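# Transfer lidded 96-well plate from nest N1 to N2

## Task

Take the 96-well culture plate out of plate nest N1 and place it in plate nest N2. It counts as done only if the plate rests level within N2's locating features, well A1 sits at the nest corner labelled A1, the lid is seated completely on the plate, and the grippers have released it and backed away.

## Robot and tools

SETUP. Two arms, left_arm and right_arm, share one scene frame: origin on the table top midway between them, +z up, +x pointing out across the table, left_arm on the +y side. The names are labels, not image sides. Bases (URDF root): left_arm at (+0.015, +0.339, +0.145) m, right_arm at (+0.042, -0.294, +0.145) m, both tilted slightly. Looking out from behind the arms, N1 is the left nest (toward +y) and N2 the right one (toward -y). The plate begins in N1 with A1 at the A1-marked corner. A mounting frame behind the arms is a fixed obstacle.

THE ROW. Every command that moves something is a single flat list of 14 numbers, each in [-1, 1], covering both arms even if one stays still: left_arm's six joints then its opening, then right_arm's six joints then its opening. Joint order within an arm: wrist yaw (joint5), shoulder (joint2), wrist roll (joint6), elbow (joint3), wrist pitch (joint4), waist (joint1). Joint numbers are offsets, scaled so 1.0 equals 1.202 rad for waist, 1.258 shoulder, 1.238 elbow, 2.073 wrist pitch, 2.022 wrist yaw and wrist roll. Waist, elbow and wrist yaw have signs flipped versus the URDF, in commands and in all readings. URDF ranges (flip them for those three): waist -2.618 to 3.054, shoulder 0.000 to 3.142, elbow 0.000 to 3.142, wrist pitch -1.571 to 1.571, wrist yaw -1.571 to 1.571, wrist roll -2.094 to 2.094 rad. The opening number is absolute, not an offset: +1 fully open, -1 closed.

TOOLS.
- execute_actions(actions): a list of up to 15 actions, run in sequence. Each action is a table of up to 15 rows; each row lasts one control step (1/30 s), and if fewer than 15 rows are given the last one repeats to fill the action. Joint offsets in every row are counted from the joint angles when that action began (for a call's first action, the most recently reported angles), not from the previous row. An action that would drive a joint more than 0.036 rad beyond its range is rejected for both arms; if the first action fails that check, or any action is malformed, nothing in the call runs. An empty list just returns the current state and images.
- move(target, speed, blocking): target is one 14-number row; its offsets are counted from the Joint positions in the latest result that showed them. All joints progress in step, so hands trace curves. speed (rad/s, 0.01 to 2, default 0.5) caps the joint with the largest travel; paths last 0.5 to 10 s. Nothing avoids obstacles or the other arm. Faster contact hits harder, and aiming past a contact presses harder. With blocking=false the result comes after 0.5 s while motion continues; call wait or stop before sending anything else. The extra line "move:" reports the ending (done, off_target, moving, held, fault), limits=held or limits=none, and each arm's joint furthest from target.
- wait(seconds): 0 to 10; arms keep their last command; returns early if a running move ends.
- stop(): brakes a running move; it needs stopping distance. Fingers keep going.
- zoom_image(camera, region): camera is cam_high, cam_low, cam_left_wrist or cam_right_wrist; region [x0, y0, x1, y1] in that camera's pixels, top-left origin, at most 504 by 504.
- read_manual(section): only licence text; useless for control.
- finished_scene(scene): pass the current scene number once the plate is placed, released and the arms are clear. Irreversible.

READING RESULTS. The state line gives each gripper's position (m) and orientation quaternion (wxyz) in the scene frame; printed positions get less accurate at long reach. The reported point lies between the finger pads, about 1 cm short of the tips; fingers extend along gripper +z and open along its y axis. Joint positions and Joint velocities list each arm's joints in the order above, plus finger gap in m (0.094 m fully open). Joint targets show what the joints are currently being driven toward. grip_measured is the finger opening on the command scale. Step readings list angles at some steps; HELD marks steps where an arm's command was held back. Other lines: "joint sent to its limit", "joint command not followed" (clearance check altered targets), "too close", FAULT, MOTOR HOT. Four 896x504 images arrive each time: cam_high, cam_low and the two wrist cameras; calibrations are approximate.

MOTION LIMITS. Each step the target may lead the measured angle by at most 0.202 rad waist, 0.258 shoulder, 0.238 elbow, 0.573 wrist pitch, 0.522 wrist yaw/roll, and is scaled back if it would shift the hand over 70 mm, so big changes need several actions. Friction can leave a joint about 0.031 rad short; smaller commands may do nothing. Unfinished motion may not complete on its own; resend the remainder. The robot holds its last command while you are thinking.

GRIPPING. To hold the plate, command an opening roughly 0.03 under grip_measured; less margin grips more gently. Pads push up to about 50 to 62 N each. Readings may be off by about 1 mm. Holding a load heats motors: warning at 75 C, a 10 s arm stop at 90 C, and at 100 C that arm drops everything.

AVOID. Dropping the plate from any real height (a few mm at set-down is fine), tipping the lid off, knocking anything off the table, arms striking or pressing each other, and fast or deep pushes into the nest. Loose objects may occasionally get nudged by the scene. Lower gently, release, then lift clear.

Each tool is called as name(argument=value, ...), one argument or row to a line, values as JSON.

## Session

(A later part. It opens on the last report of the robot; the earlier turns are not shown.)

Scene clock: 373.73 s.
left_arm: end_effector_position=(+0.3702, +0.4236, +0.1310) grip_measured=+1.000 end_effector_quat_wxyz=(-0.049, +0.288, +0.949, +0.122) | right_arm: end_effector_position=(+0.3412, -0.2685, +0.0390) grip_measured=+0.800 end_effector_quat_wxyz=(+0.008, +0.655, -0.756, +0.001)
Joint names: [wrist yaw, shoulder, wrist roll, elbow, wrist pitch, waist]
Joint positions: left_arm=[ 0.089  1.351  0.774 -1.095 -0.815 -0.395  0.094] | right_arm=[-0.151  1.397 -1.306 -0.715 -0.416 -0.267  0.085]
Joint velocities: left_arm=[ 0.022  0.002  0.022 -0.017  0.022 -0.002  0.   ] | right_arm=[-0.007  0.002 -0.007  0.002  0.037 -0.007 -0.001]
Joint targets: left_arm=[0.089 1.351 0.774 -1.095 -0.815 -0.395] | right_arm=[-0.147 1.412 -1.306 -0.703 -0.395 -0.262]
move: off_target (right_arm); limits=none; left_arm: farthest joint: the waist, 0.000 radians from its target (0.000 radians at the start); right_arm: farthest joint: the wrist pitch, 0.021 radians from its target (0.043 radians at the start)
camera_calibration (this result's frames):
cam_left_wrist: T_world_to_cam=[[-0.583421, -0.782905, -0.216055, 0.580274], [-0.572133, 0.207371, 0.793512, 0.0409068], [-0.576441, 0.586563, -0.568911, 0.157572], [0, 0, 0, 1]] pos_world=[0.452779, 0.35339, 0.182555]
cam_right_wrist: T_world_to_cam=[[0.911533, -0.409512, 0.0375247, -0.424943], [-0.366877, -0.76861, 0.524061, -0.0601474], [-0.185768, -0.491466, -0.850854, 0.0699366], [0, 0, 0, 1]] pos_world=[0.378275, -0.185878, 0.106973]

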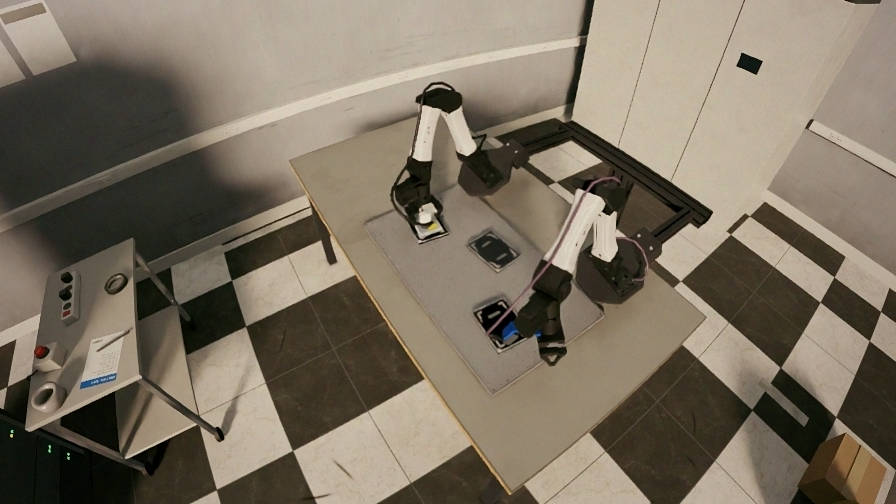

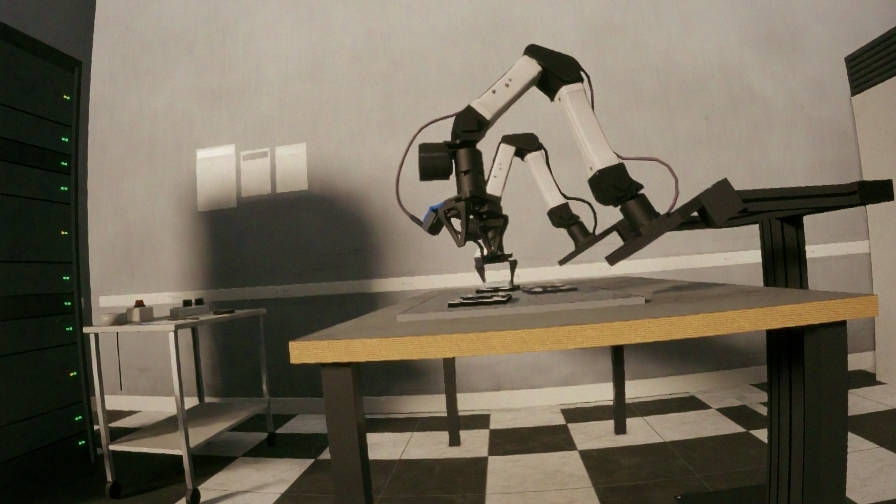

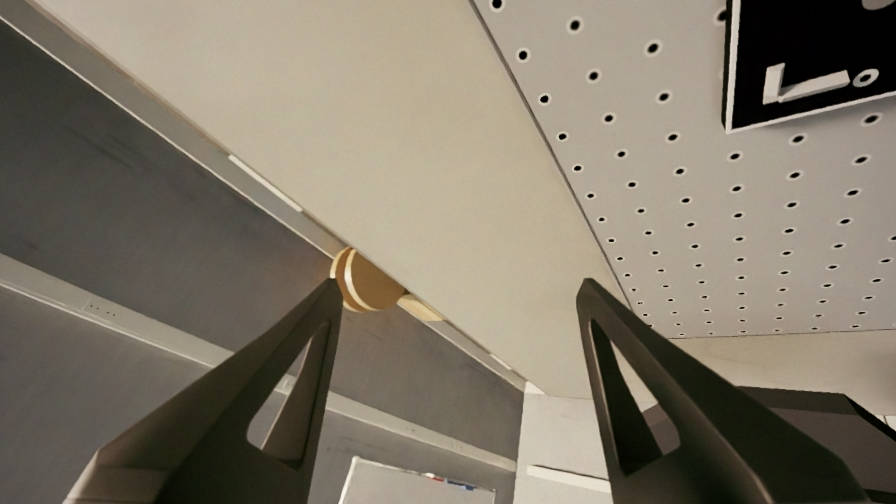

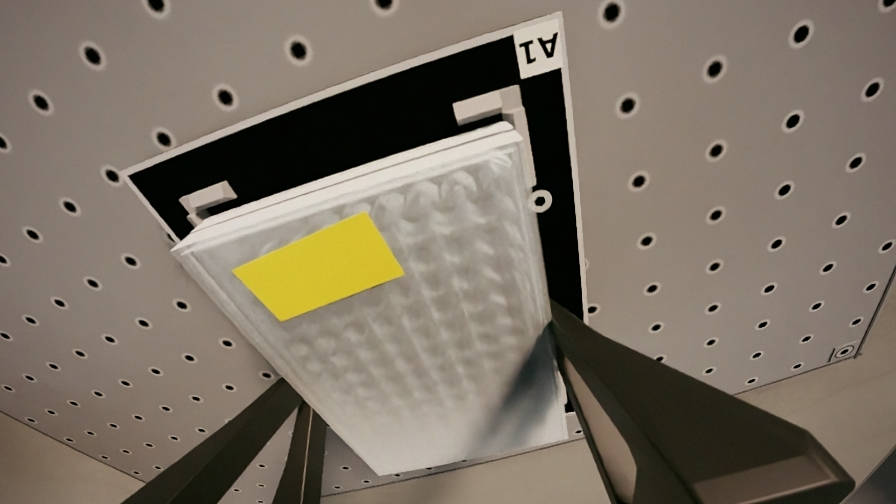

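move(
  target=[0,0,0,0,0,0,1, 0.002,0.022,0,0.01,0.014,0.004,0.765],
  speed=0.025,
)

Scene clock: 378.13 s.
left_arm: end_effector_position=(+0.3702, +0.4236, +0.1310) grip_measured=+1.000 end_effector_quat_wxyz=(-0.049, +0.288, +0.949, +0.122) | right_arm: end_effector_position=(+0.3407, -0.2677, +0.0371) grip_measured=+0.800 end_effector_quat_wxyz=(+0.008, +0.655, -0.756, -0.002)
Joint names: [wrist yaw, shoulder, wrist roll, elbow, wrist pitch, waist]
Joint positions: left_arm=[ 0.089  1.351  0.774 -1.095 -0.815 -0.395  0.094] | right_arm=[-0.147  1.405 -1.306 -0.715 -0.411 -0.267  0.085]
Joint velocities: left_arm=[-0.022  0.007 -0.007  0.017  0.022  0.012  0.   ] | right_arm=[-0.081  0.002  0.022  0.012 -0.037  0.012 -0.002]
Joint targets: left_arm=[0.089 1.351 0.774 -1.095 -0.815 -0.395] | right_arm=[-0.147 1.424 -1.306 -0.703 -0.387 -0.262]
move: off_target (right_arm); limits=none; left_arm: farthest joint: the waist, 0.000 radians from its target (0.000 radians at the start); right_arm: farthest joint: the wrist pitch, 0.024 radians from its target (0.029 radians at the start)
camera_calibration (this result's frames):
cam_left_wrist: T_world_to_cam=[[-0.583421, -0.782905, -0.216055, 0.580274], [-0.572133, 0.207371, 0.793512, 0.0409068], [-0.576441, 0.586563, -0.568911, 0.157572], [0, 0, 0, 1]] pos_world=[0.452779, 0.35339, 0.182555]
cam_right_wrist: T_world_to_cam=[[0.911809, -0.409288, 0.0329646, -0.423963], [-0.364773, -0.77054, 0.522694, -0.05987], [-0.188532, -0.488622, -0.851883, 0.0704534], [0, 0, 0, 1]] pos_world=[0.378017, -0.18523, 0.105287]

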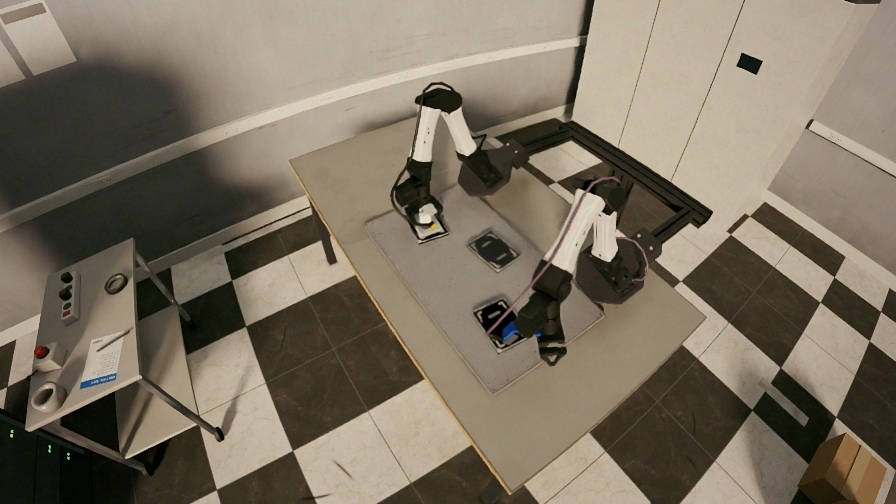

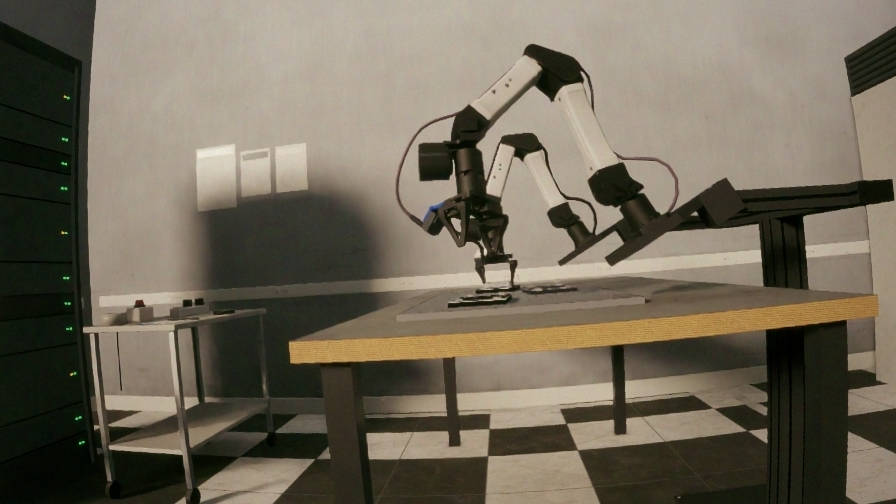

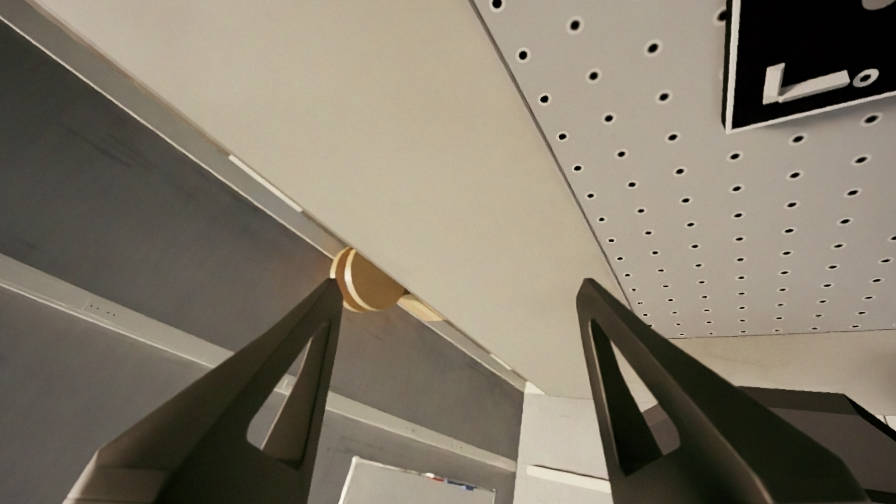

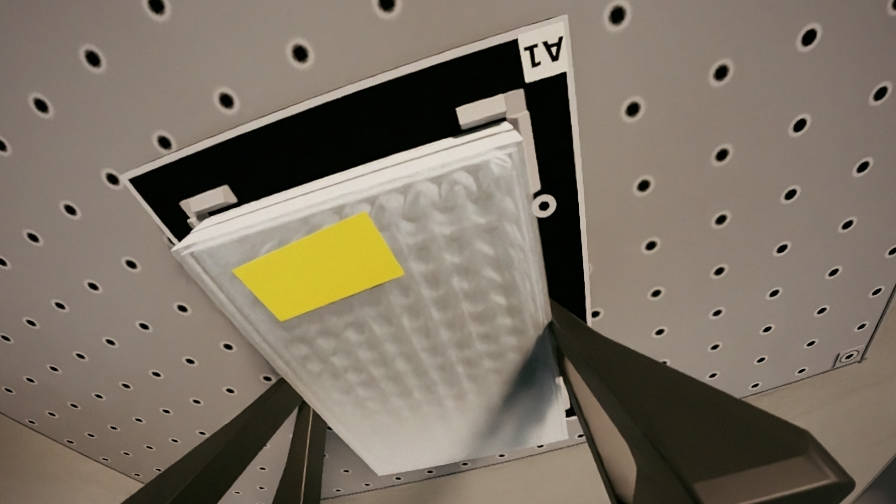

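move(
  target=[0,0,0,0,0,0,1, 0.002,0.021,0,0.01,0.019,0.004,0.765],
  speed=0.025,
)

Scene clock: 382.53 s.
left_arm: end_effector_position=(+0.3702, +0.4236, +0.1310) grip_measured=+1.000 end_effector_quat_wxyz=(-0.049, +0.288, +0.949, +0.122) | right_arm: end_effector_position=(+0.3408, -0.2677, +0.0371) grip_measured=+0.800 end_effector_quat_wxyz=(+0.008, +0.655, -0.756, -0.002)
Joint names: [wrist yaw, shoulder, wrist roll, elbow, wrist pitch, waist]
Joint positions: left_arm=[ 0.089  1.351  0.774 -1.095 -0.815 -0.395  0.094] | right_arm=[-0.147  1.405 -1.306 -0.715 -0.411 -0.267  0.085]
Joint velocities: left_arm=[ 0.066 -0.002  0.037 -0.002 -0.066 -0.012  0.   ] | right_arm=[ 0.051 -0.012 -0.081 -0.007 -0.051  0.007 -0.001]
Joint targets: left_arm=[0.089 1.351 0.774 -1.095 -0.815 -0.395] | right_arm=[-0.143 1.431 -1.306 -0.703 -0.372 -0.262]
move: off_target (right_arm); limits=none; left_arm: farthest joint: the waist, 0.000 radians from its target (0.000 radians at the start); right_arm: farthest joint: the wrist pitch, 0.039 radians from its target (0.040 radians at the start)
camera_calibration (this result's frames):
cam_left_wrist: T_world_to_cam=[[-0.583421, -0.782905, -0.216055, 0.580274], [-0.572133, 0.207371, 0.793512, 0.0409068], [-0.576441, 0.586563, -0.568911, 0.157572], [0, 0, 0, 1]] pos_world=[0.452779, 0.35339, 0.182555]
cam_right_wrist: T_world_to_cam=[[0.911775, -0.409339, 0.033288, -0.424056], [-0.36501, -0.770544, 0.522522, -0.0597407], [-0.188239, -0.488573, -0.851976, 0.0703917], [0, 0, 0, 1]] pos_world=[0.378088, -0.185224, 0.105304]

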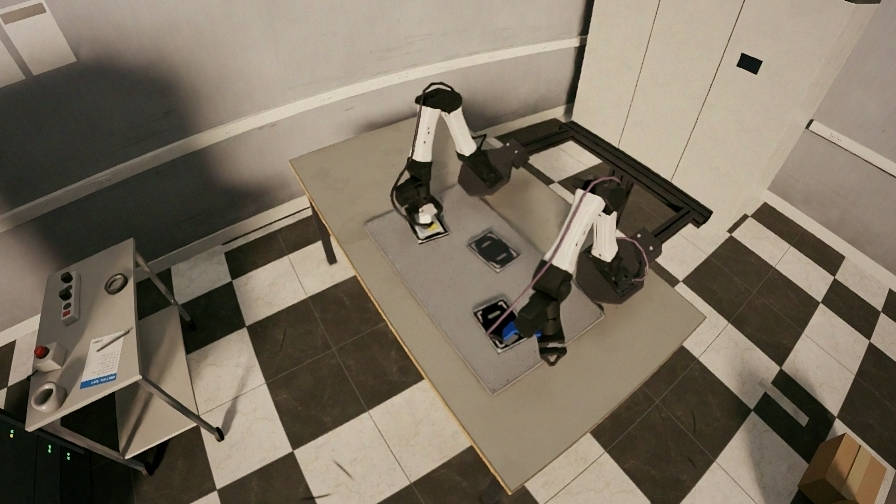

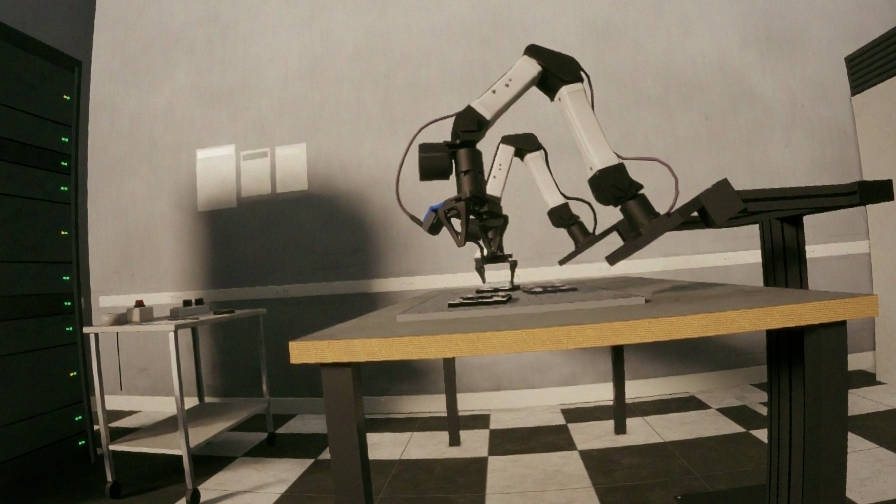

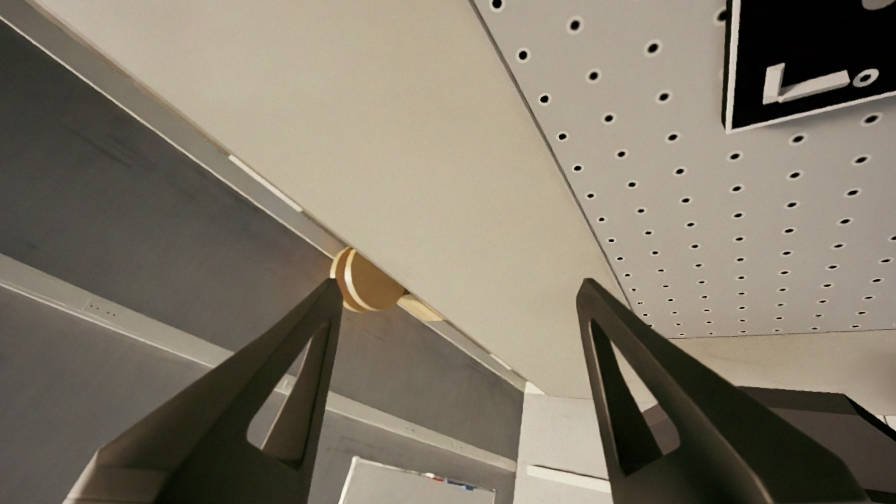

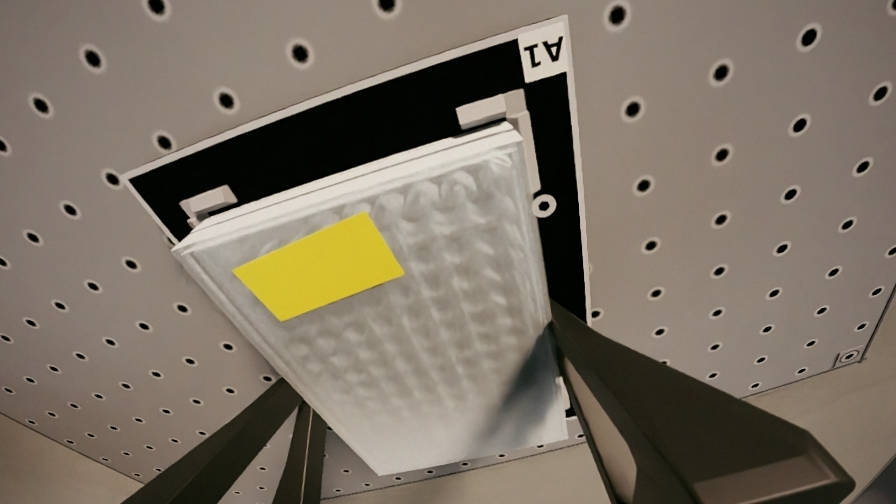

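move(
  target=[0,0,0,0,0,0,1, 0.002,-0.008,0,0.01,0.019,-0.014,0.765],
  speed=0.025,
)

Scene clock: 389.47 s.
left_arm: end_effector_position=(+0.3702, +0.4236, +0.1310) grip_measured=+1.000 end_effector_quat_wxyz=(-0.049, +0.288, +0.949, +0.122) | right_arm: end_effector_position=(+0.3409, -0.2664, +0.0373) grip_measured=+0.800 end_effector_quat_wxyz=(+0.007, +0.656, -0.755, -0.002)
Joint names: [wrist yaw, shoulder, wrist roll, elbow, wrist pitch, waist]
Joint positions: left_arm=[ 0.089  1.351  0.774 -1.095 -0.815 -0.395  0.094] | right_arm=[-0.147  1.405 -1.306 -0.715 -0.41  -0.271  0.085]
Joint velocities: left_arm=[-0.051 -0.002 -0.022 -0.007 -0.007 -0.022  0.   ] | right_arm=[ 0.022 -0.002 -0.007  0.007 -0.022 -0.017 -0.001]
Joint targets: left_arm=[0.089 1.351 0.774 -1.095 -0.815 -0.395] | right_arm=[-0.143 1.395 -1.306 -0.703 -0.371 -0.284]
move: off_target (right_arm); limits=none; left_arm: farthest joint: the waist, 0.000 radians from its target (0.000 radians at the start); right_arm: farthest joint: the wrist pitch, 0.038 radians from its target (0.039 radians at the start)
camera_calibration (this result's frames):
cam_left_wrist: T_world_to_cam=[[-0.583421, -0.782905, -0.216055, 0.580274], [-0.572133, 0.207371, 0.793512, 0.0409068], [-0.576441, 0.586563, -0.568911, 0.157572], [0, 0, 0, 1]] pos_world=[0.452779, 0.35339, 0.182555]
cam_right_wrist: T_world_to_cam=[[0.91306, -0.406452, 0.0334263, -0.423349], [-0.363041, -0.77272, 0.520678, -0.0600039], [-0.185802, -0.487546, -0.853098, 0.0705989], [0, 0, 0, 1]] pos_world=[0.377877, -0.184017, 0.105622]

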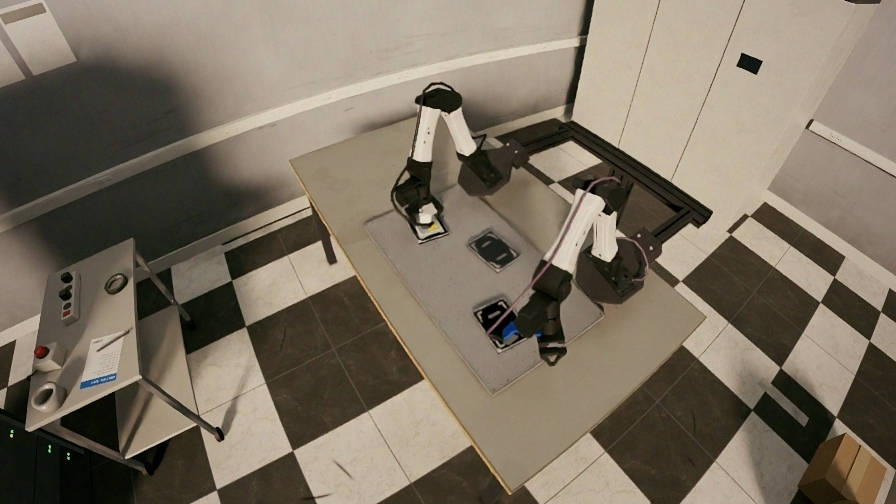

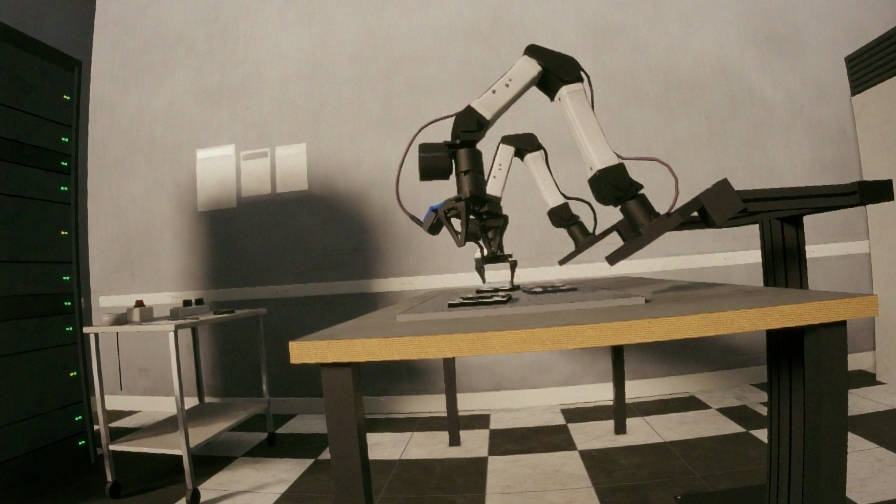

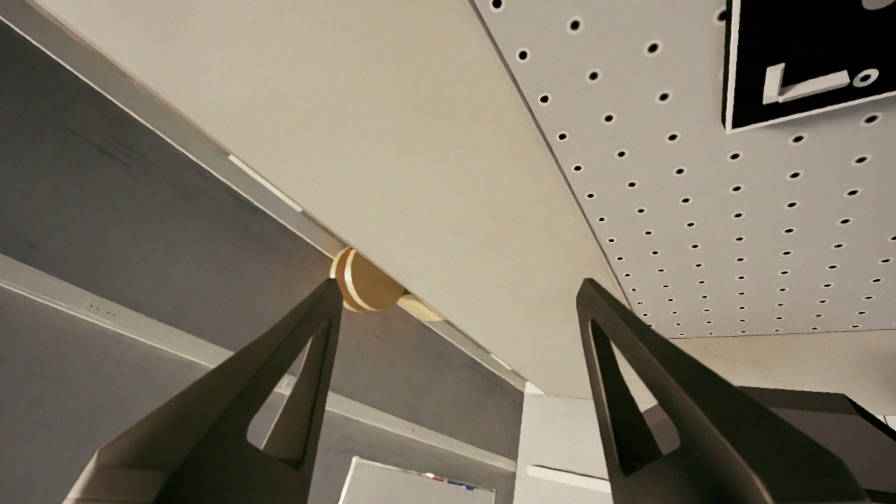

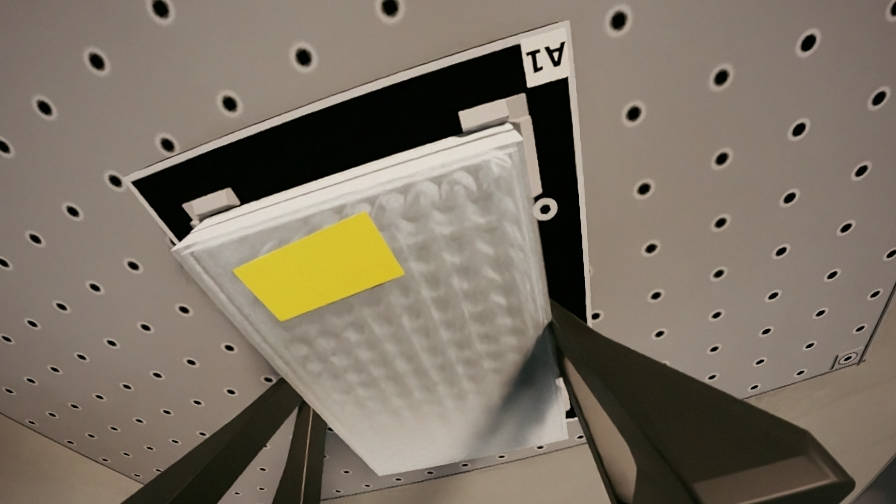

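Moved +y 1.3mm. Try down again.

move(
  target=[0,0,0,0,0,0,1, 0.002,0.022,0,0.01,0.022,-0.005,0.765],
  speed=0.025,
)

Scene clock: 392.73 s.
left_arm: end_effector_position=(+0.3702, +0.4236, +0.1310) grip_measured=+1.000 end_effector_quat_wxyz=(-0.049, +0.288, +0.949, +0.122) | right_arm: end_effector_position=(+0.3410, -0.2664, +0.0373) grip_measured=+0.800 end_effector_quat_wxyz=(+0.007, +0.656, -0.755, -0.002)
Joint names: [wrist yaw, shoulder, wrist roll, elbow, wrist pitch, waist]
Joint positions: left_arm=[ 0.089  1.351  0.774 -1.095 -0.815 -0.395  0.094] | right_arm=[-0.147  1.405 -1.306 -0.715 -0.41  -0.271  0.085]
Joint velocities: left_arm=[ 0.007 -0.007 -0.022 -0.002 -0.022 -0.007  0.   ] | right_arm=[-0.037  0.002  0.022  0.002 -0.037  0.002  0.001]
Joint targets: left_arm=[0.089 1.351 0.774 -1.095 -0.815 -0.395] | right_arm=[-0.143 1.432 -1.306 -0.703 -0.364 -0.277]
move: off_target (right_arm); limits=none; left_arm: farthest joint: the waist, 0.000 radians from its target (0.000 radians at the start); right_arm: farthest joint: the wrist pitch, 0.045 radians from its target (0.046 radians at the start)
camera_calibration (this result's frames):
cam_left_wrist: T_world_to_cam=[[-0.583421, -0.782905, -0.216055, 0.580274], [-0.572133, 0.207371, 0.793512, 0.0409068], [-0.576441, 0.586563, -0.568911, 0.157572], [0, 0, 0, 1]] pos_world=[0.452779, 0.35339, 0.182555]
cam_right_wrist: T_world_to_cam=[[0.913026, -0.406503, 0.0337495, -0.423443], [-0.363278, -0.772724, 0.520506, -0.0598747], [-0.185509, -0.487496, -0.853191, 0.0705374], [0, 0, 0, 1]] pos_world=[0.377948, -0.184011, 0.105638]

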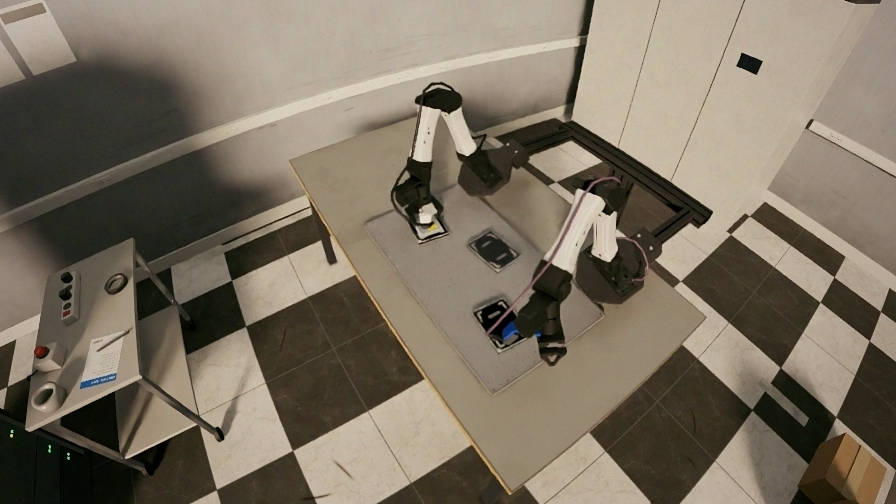

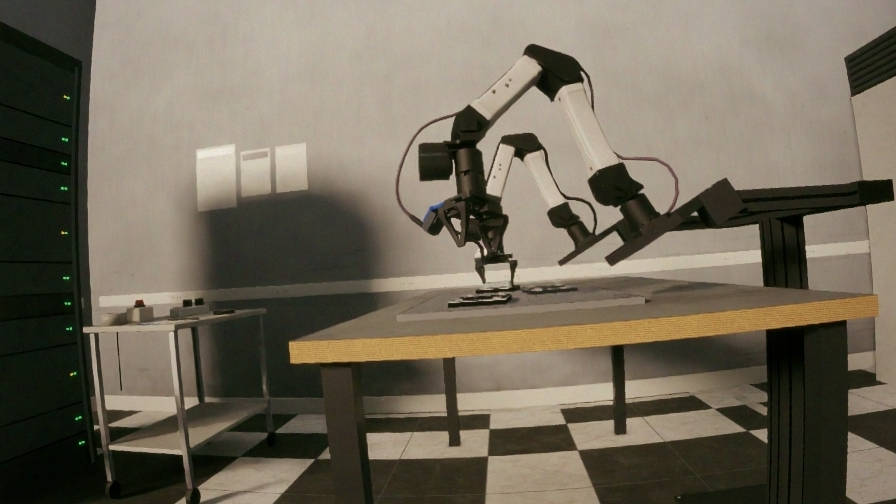

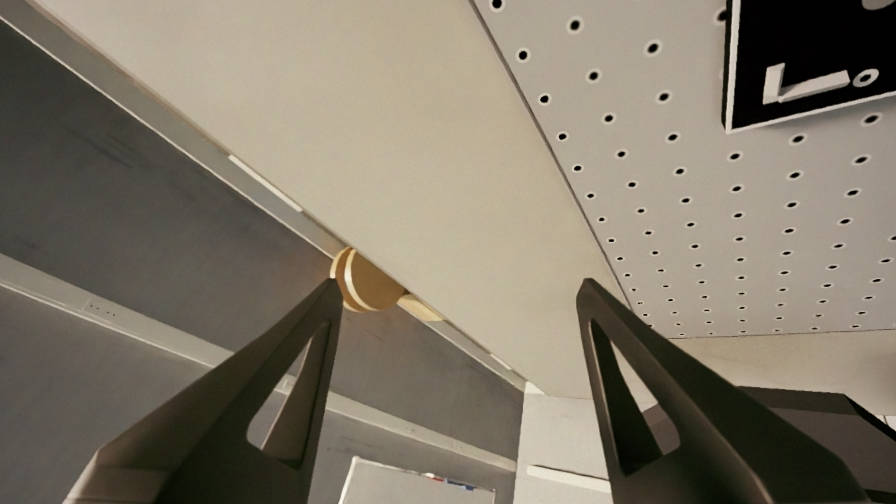

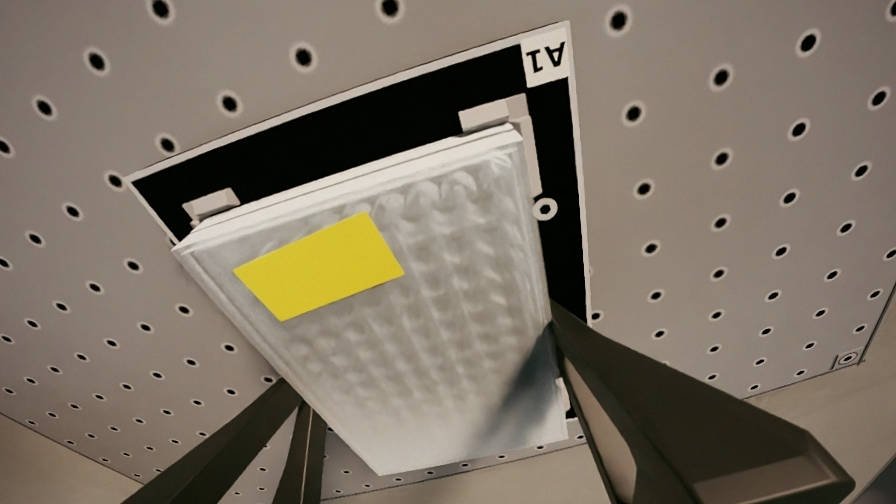

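execute_actions(
  actions=[
    [[0,0,0,0,0,0,1, 0,0.005,0,0,0,0,0.85]],
    [[0,0,0,0,0,0,1, 0,0.005,0,0,0,0,1]],
    [[0,0,0,0,0,0,1, 0,0,0,0,0,0,1]],
  ],
)

move(
  target=[0,0,0,0,0,0,1, 0,-0.12,0,-0.04,-0.085,-0.005,1],
  speed=0.1,
)

Scene clock: 397.47 s.
left_arm: end_effector_position=(+0.3702, +0.4236, +0.1310) grip_measured=+1.000 end_effector_quat_wxyz=(-0.049, +0.288, +0.949, +0.122) | right_arm: end_effector_position=(+0.3408, -0.2665, +0.0373) grip_measured=+1.000 end_effector_quat_wxyz=(+0.007, +0.656, -0.755, -0.002)
Joint names: [wrist yaw, shoulder, wrist roll, elbow, wrist pitch, waist]
Joint positions: left_arm=[ 0.089  1.351  0.774 -1.095 -0.815 -0.395  0.094] | right_arm=[-0.148  1.405 -1.306 -0.715 -0.411 -0.271  0.094]
Joint velocities: left_arm=[-0.051 -0.002 -0.037  0.002  0.022  0.007  0.   ] | right_arm=[-0.066 -0.002 -0.037 -0.012 -0.037  0.002  0.   ]
Joint targets: left_arm=[0.089 1.351 0.774 -1.095 -0.815 -0.395] | right_arm=[-0.148 1.405 -1.306 -0.715 -0.411 -0.271]
Step readings (joint positions; steps 1 to 15: 1st action; 16 to 30: 2nd action; 31 to 45: 3rd action):
0: left_arm=[0.089 1.351 0.774 -1.095 -0.815 -0.395] | right_arm=[-0.147 1.405 -1.306 -0.715 -0.410 -0.271]
1: left_arm=[0.089 1.351 0.774 -1.095 -0.815 -0.395] | right_arm=[-0.148 1.405 -1.306 -0.715 -0.411 -0.271]
2: left_arm=[0.089 1.351 0.774 -1.095 -0.815 -0.395] | right_arm=[-0.148 1.405 -1.306 -0.715 -0.411 -0.271]
4: left_arm=[0.089 1.351 0.774 -1.095 -0.815 -0.395] | right_arm=[-0.148 1.405 -1.306 -0.715 -0.411 -0.271]
8: left_arm=[0.089 1.351 0.774 -1.095 -0.815 -0.395] | right_arm=[-0.148 1.405 -1.306 -0.715 -0.411 -0.271]
15: left_arm=[0.089 1.351 0.774 -1.095 -0.815 -0.395] | right_arm=[-0.148 1.405 -1.306 -0.715 -0.411 -0.271]
16: left_arm=[0.089 1.351 0.774 -1.095 -0.815 -0.395] | right_arm=[-0.148 1.405 -1.306 -0.715 -0.411 -0.271]
17: left_arm=[0.089 1.351 0.774 -1.095 -0.815 -0.395] | right_arm=[-0.148 1.405 -1.306 -0.715 -0.411 -0.271]
19: left_arm=[0.089 1.351 0.774 -1.095 -0.815 -0.395] | right_arm=[-0.148 1.405 -1.306 -0.715 -0.411 -0.271]
23: left_arm=[0.089 1.351 0.774 -1.095 -0.815 -0.395] | right_arm=[-0.148 1.405 -1.306 -0.715 -0.411 -0.271]
30: left_arm=[0.089 1.351 0.774 -1.095 -0.815 -0.395] | right_arm=[-0.148 1.405 -1.306 -0.715 -0.411 -0.271]
31: left_arm=[0.089 1.351 0.774 -1.095 -0.815 -0.395] | right_arm=[-0.148 1.405 -1.306 -0.715 -0.411 -0.271]
32: left_arm=[0.089 1.351 0.774 -1.095 -0.815 -0.395] | right_arm=[-0.148 1.405 -1.306 -0.715 -0.411 -0.271]
34: left_arm=[0.089 1.351 0.774 -1.095 -0.815 -0.395] | right_arm=[-0.148 1.405 -1.306 -0.715 -0.411 -0.271]
38: left_arm=[0.089 1.351 0.774 -1.095 -0.815 -0.395] | right_arm=[-0.148 1.405 -1.306 -0.715 -0.411 -0.271]
45: Joint positions above
camera_calibration (this result's frames):
cam_left_wrist: T_world_to_cam=[[-0.583421, -0.782905, -0.216055, 0.580274], [-0.572133, 0.207371, 0.793512, 0.0409068], [-0.576441, 0.586563, -0.568911, 0.157572], [0, 0, 0, 1]] pos_world=[0.452779, 0.35339, 0.182555]
cam_right_wrist: T_world_to_cam=[[0.91313, -0.406333, 0.0329773, -0.423199], [-0.362587, -0.772515, 0.521297, -0.0602609], [-0.186345, -0.487969, -0.852738, 0.0705842], [0, 0, 0, 1]] pos_world=[0.377739, -0.184069, 0.10556]

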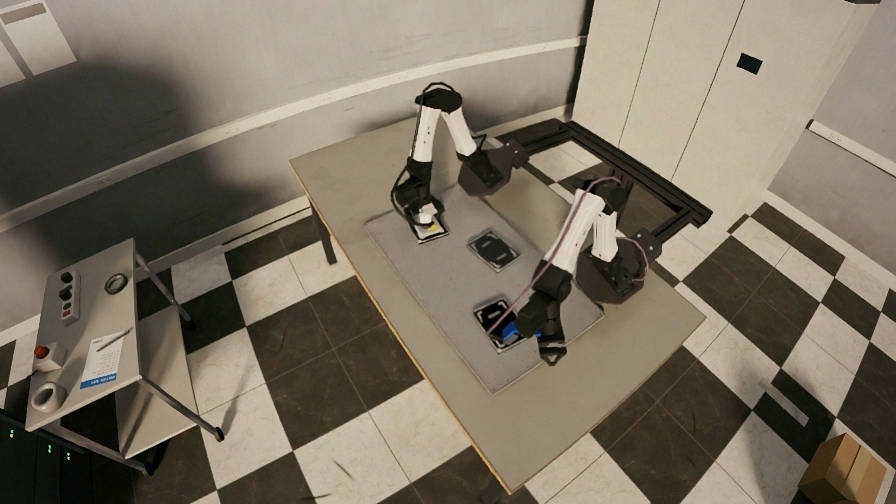

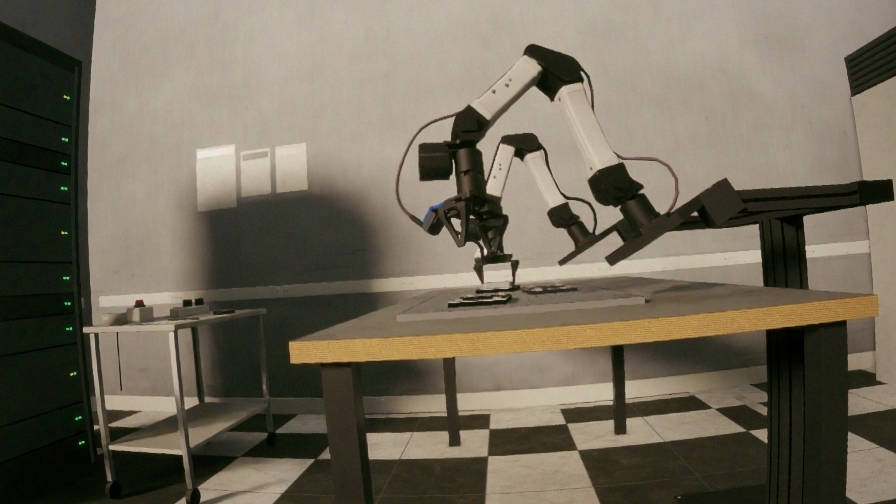

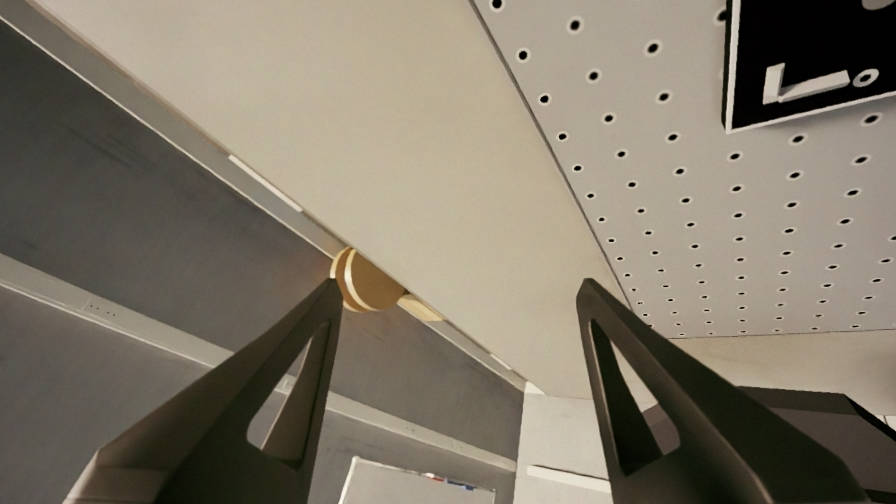

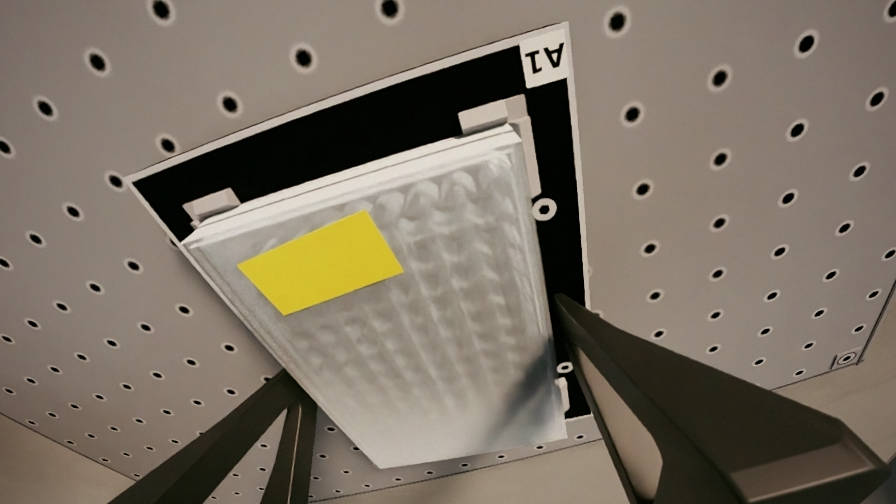

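Scene clock: 399.77 s.
left_arm: end_effector_position=(+0.3702, +0.4236, +0.1310) grip_measured=+1.000 end_effector_quat_wxyz=(-0.049, +0.288, +0.949, +0.122) | right_arm: end_effector_position=(+0.3357, -0.2720, +0.0706) grip_measured=+1.000 end_effector_quat_wxyz=(+0.010, +0.657, -0.754, -0.004)
Joint names: [wrist yaw, shoulder, wrist roll, elbow, wrist pitch, waist]
Joint positions: left_arm=[ 0.089  1.351  0.774 -1.095 -0.815 -0.395  0.094] | right_arm=[-0.148  1.277 -1.306 -0.739 -0.571 -0.271  0.094]
Joint velocities: left_arm=[-0.007  0.007 -0.022  0.012 -0.007  0.012  0.   ] | right_arm=[-0.037 -0.012 -0.037  0.007  0.022  0.007  0.   ]
Joint targets: left_arm=[0.089 1.351 0.774 -1.095 -0.815 -0.395] | right_arm=[-0.148 1.254 -1.306 -0.764 -0.587 -0.277]
move: off_target (right_arm); limits=none; left_arm: farthest joint: the waist, 0.000 radians from its target (0.000 radians at the start); right_arm: farthest joint: the elbow, 0.026 radians from its target (0.050 radians at the start)
camera_calibration (this result's frames):
cam_left_wrist: T_world_to_cam=[[-0.583421, -0.782905, -0.216055, 0.580274], [-0.572133, 0.207371, 0.793512, 0.0409068], [-0.576441, 0.586563, -0.568911, 0.157572], [0, 0, 0, 1]] pos_world=[0.452779, 0.35339, 0.182555]
cam_right_wrist: T_world_to_cam=[[0.913825, -0.405262, 0.0261862, -0.421379], [-0.35759, -0.772414, 0.524886, -0.0855481], [-0.19249, -0.489018, -0.850769, 0.0970089], [0, 0, 0, 1]] pos_world=[0.373149, -0.189408, 0.13847]

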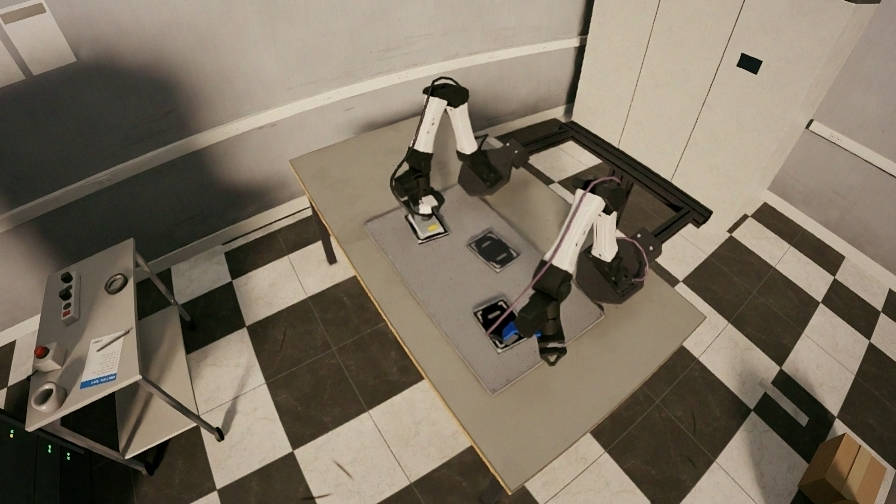

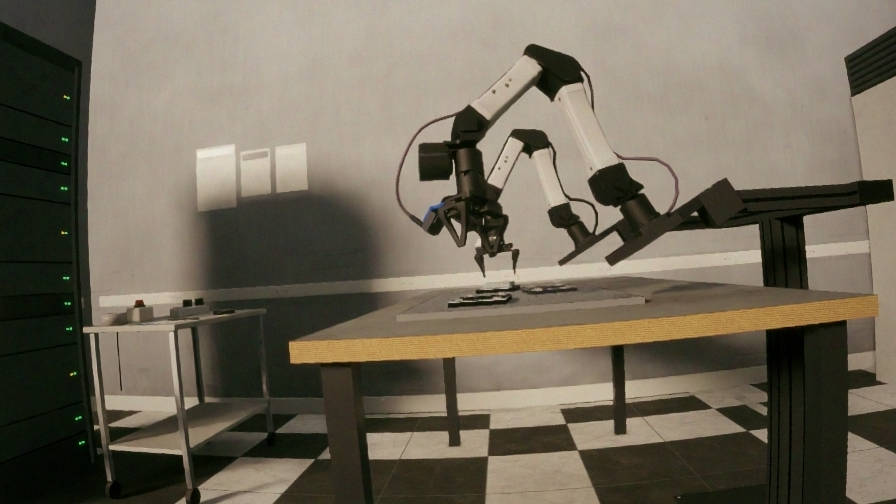

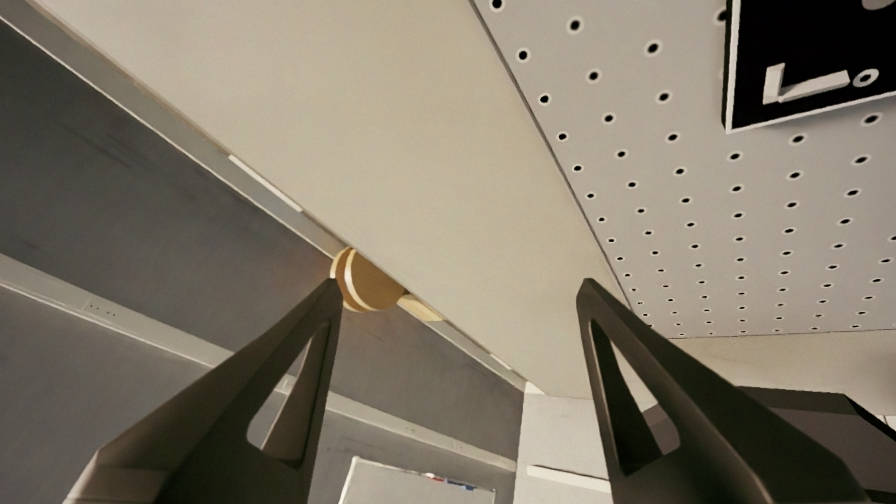

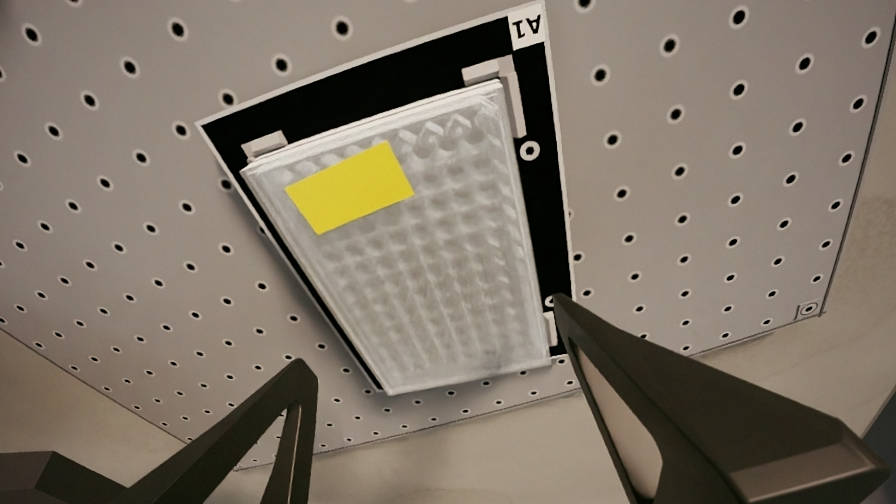

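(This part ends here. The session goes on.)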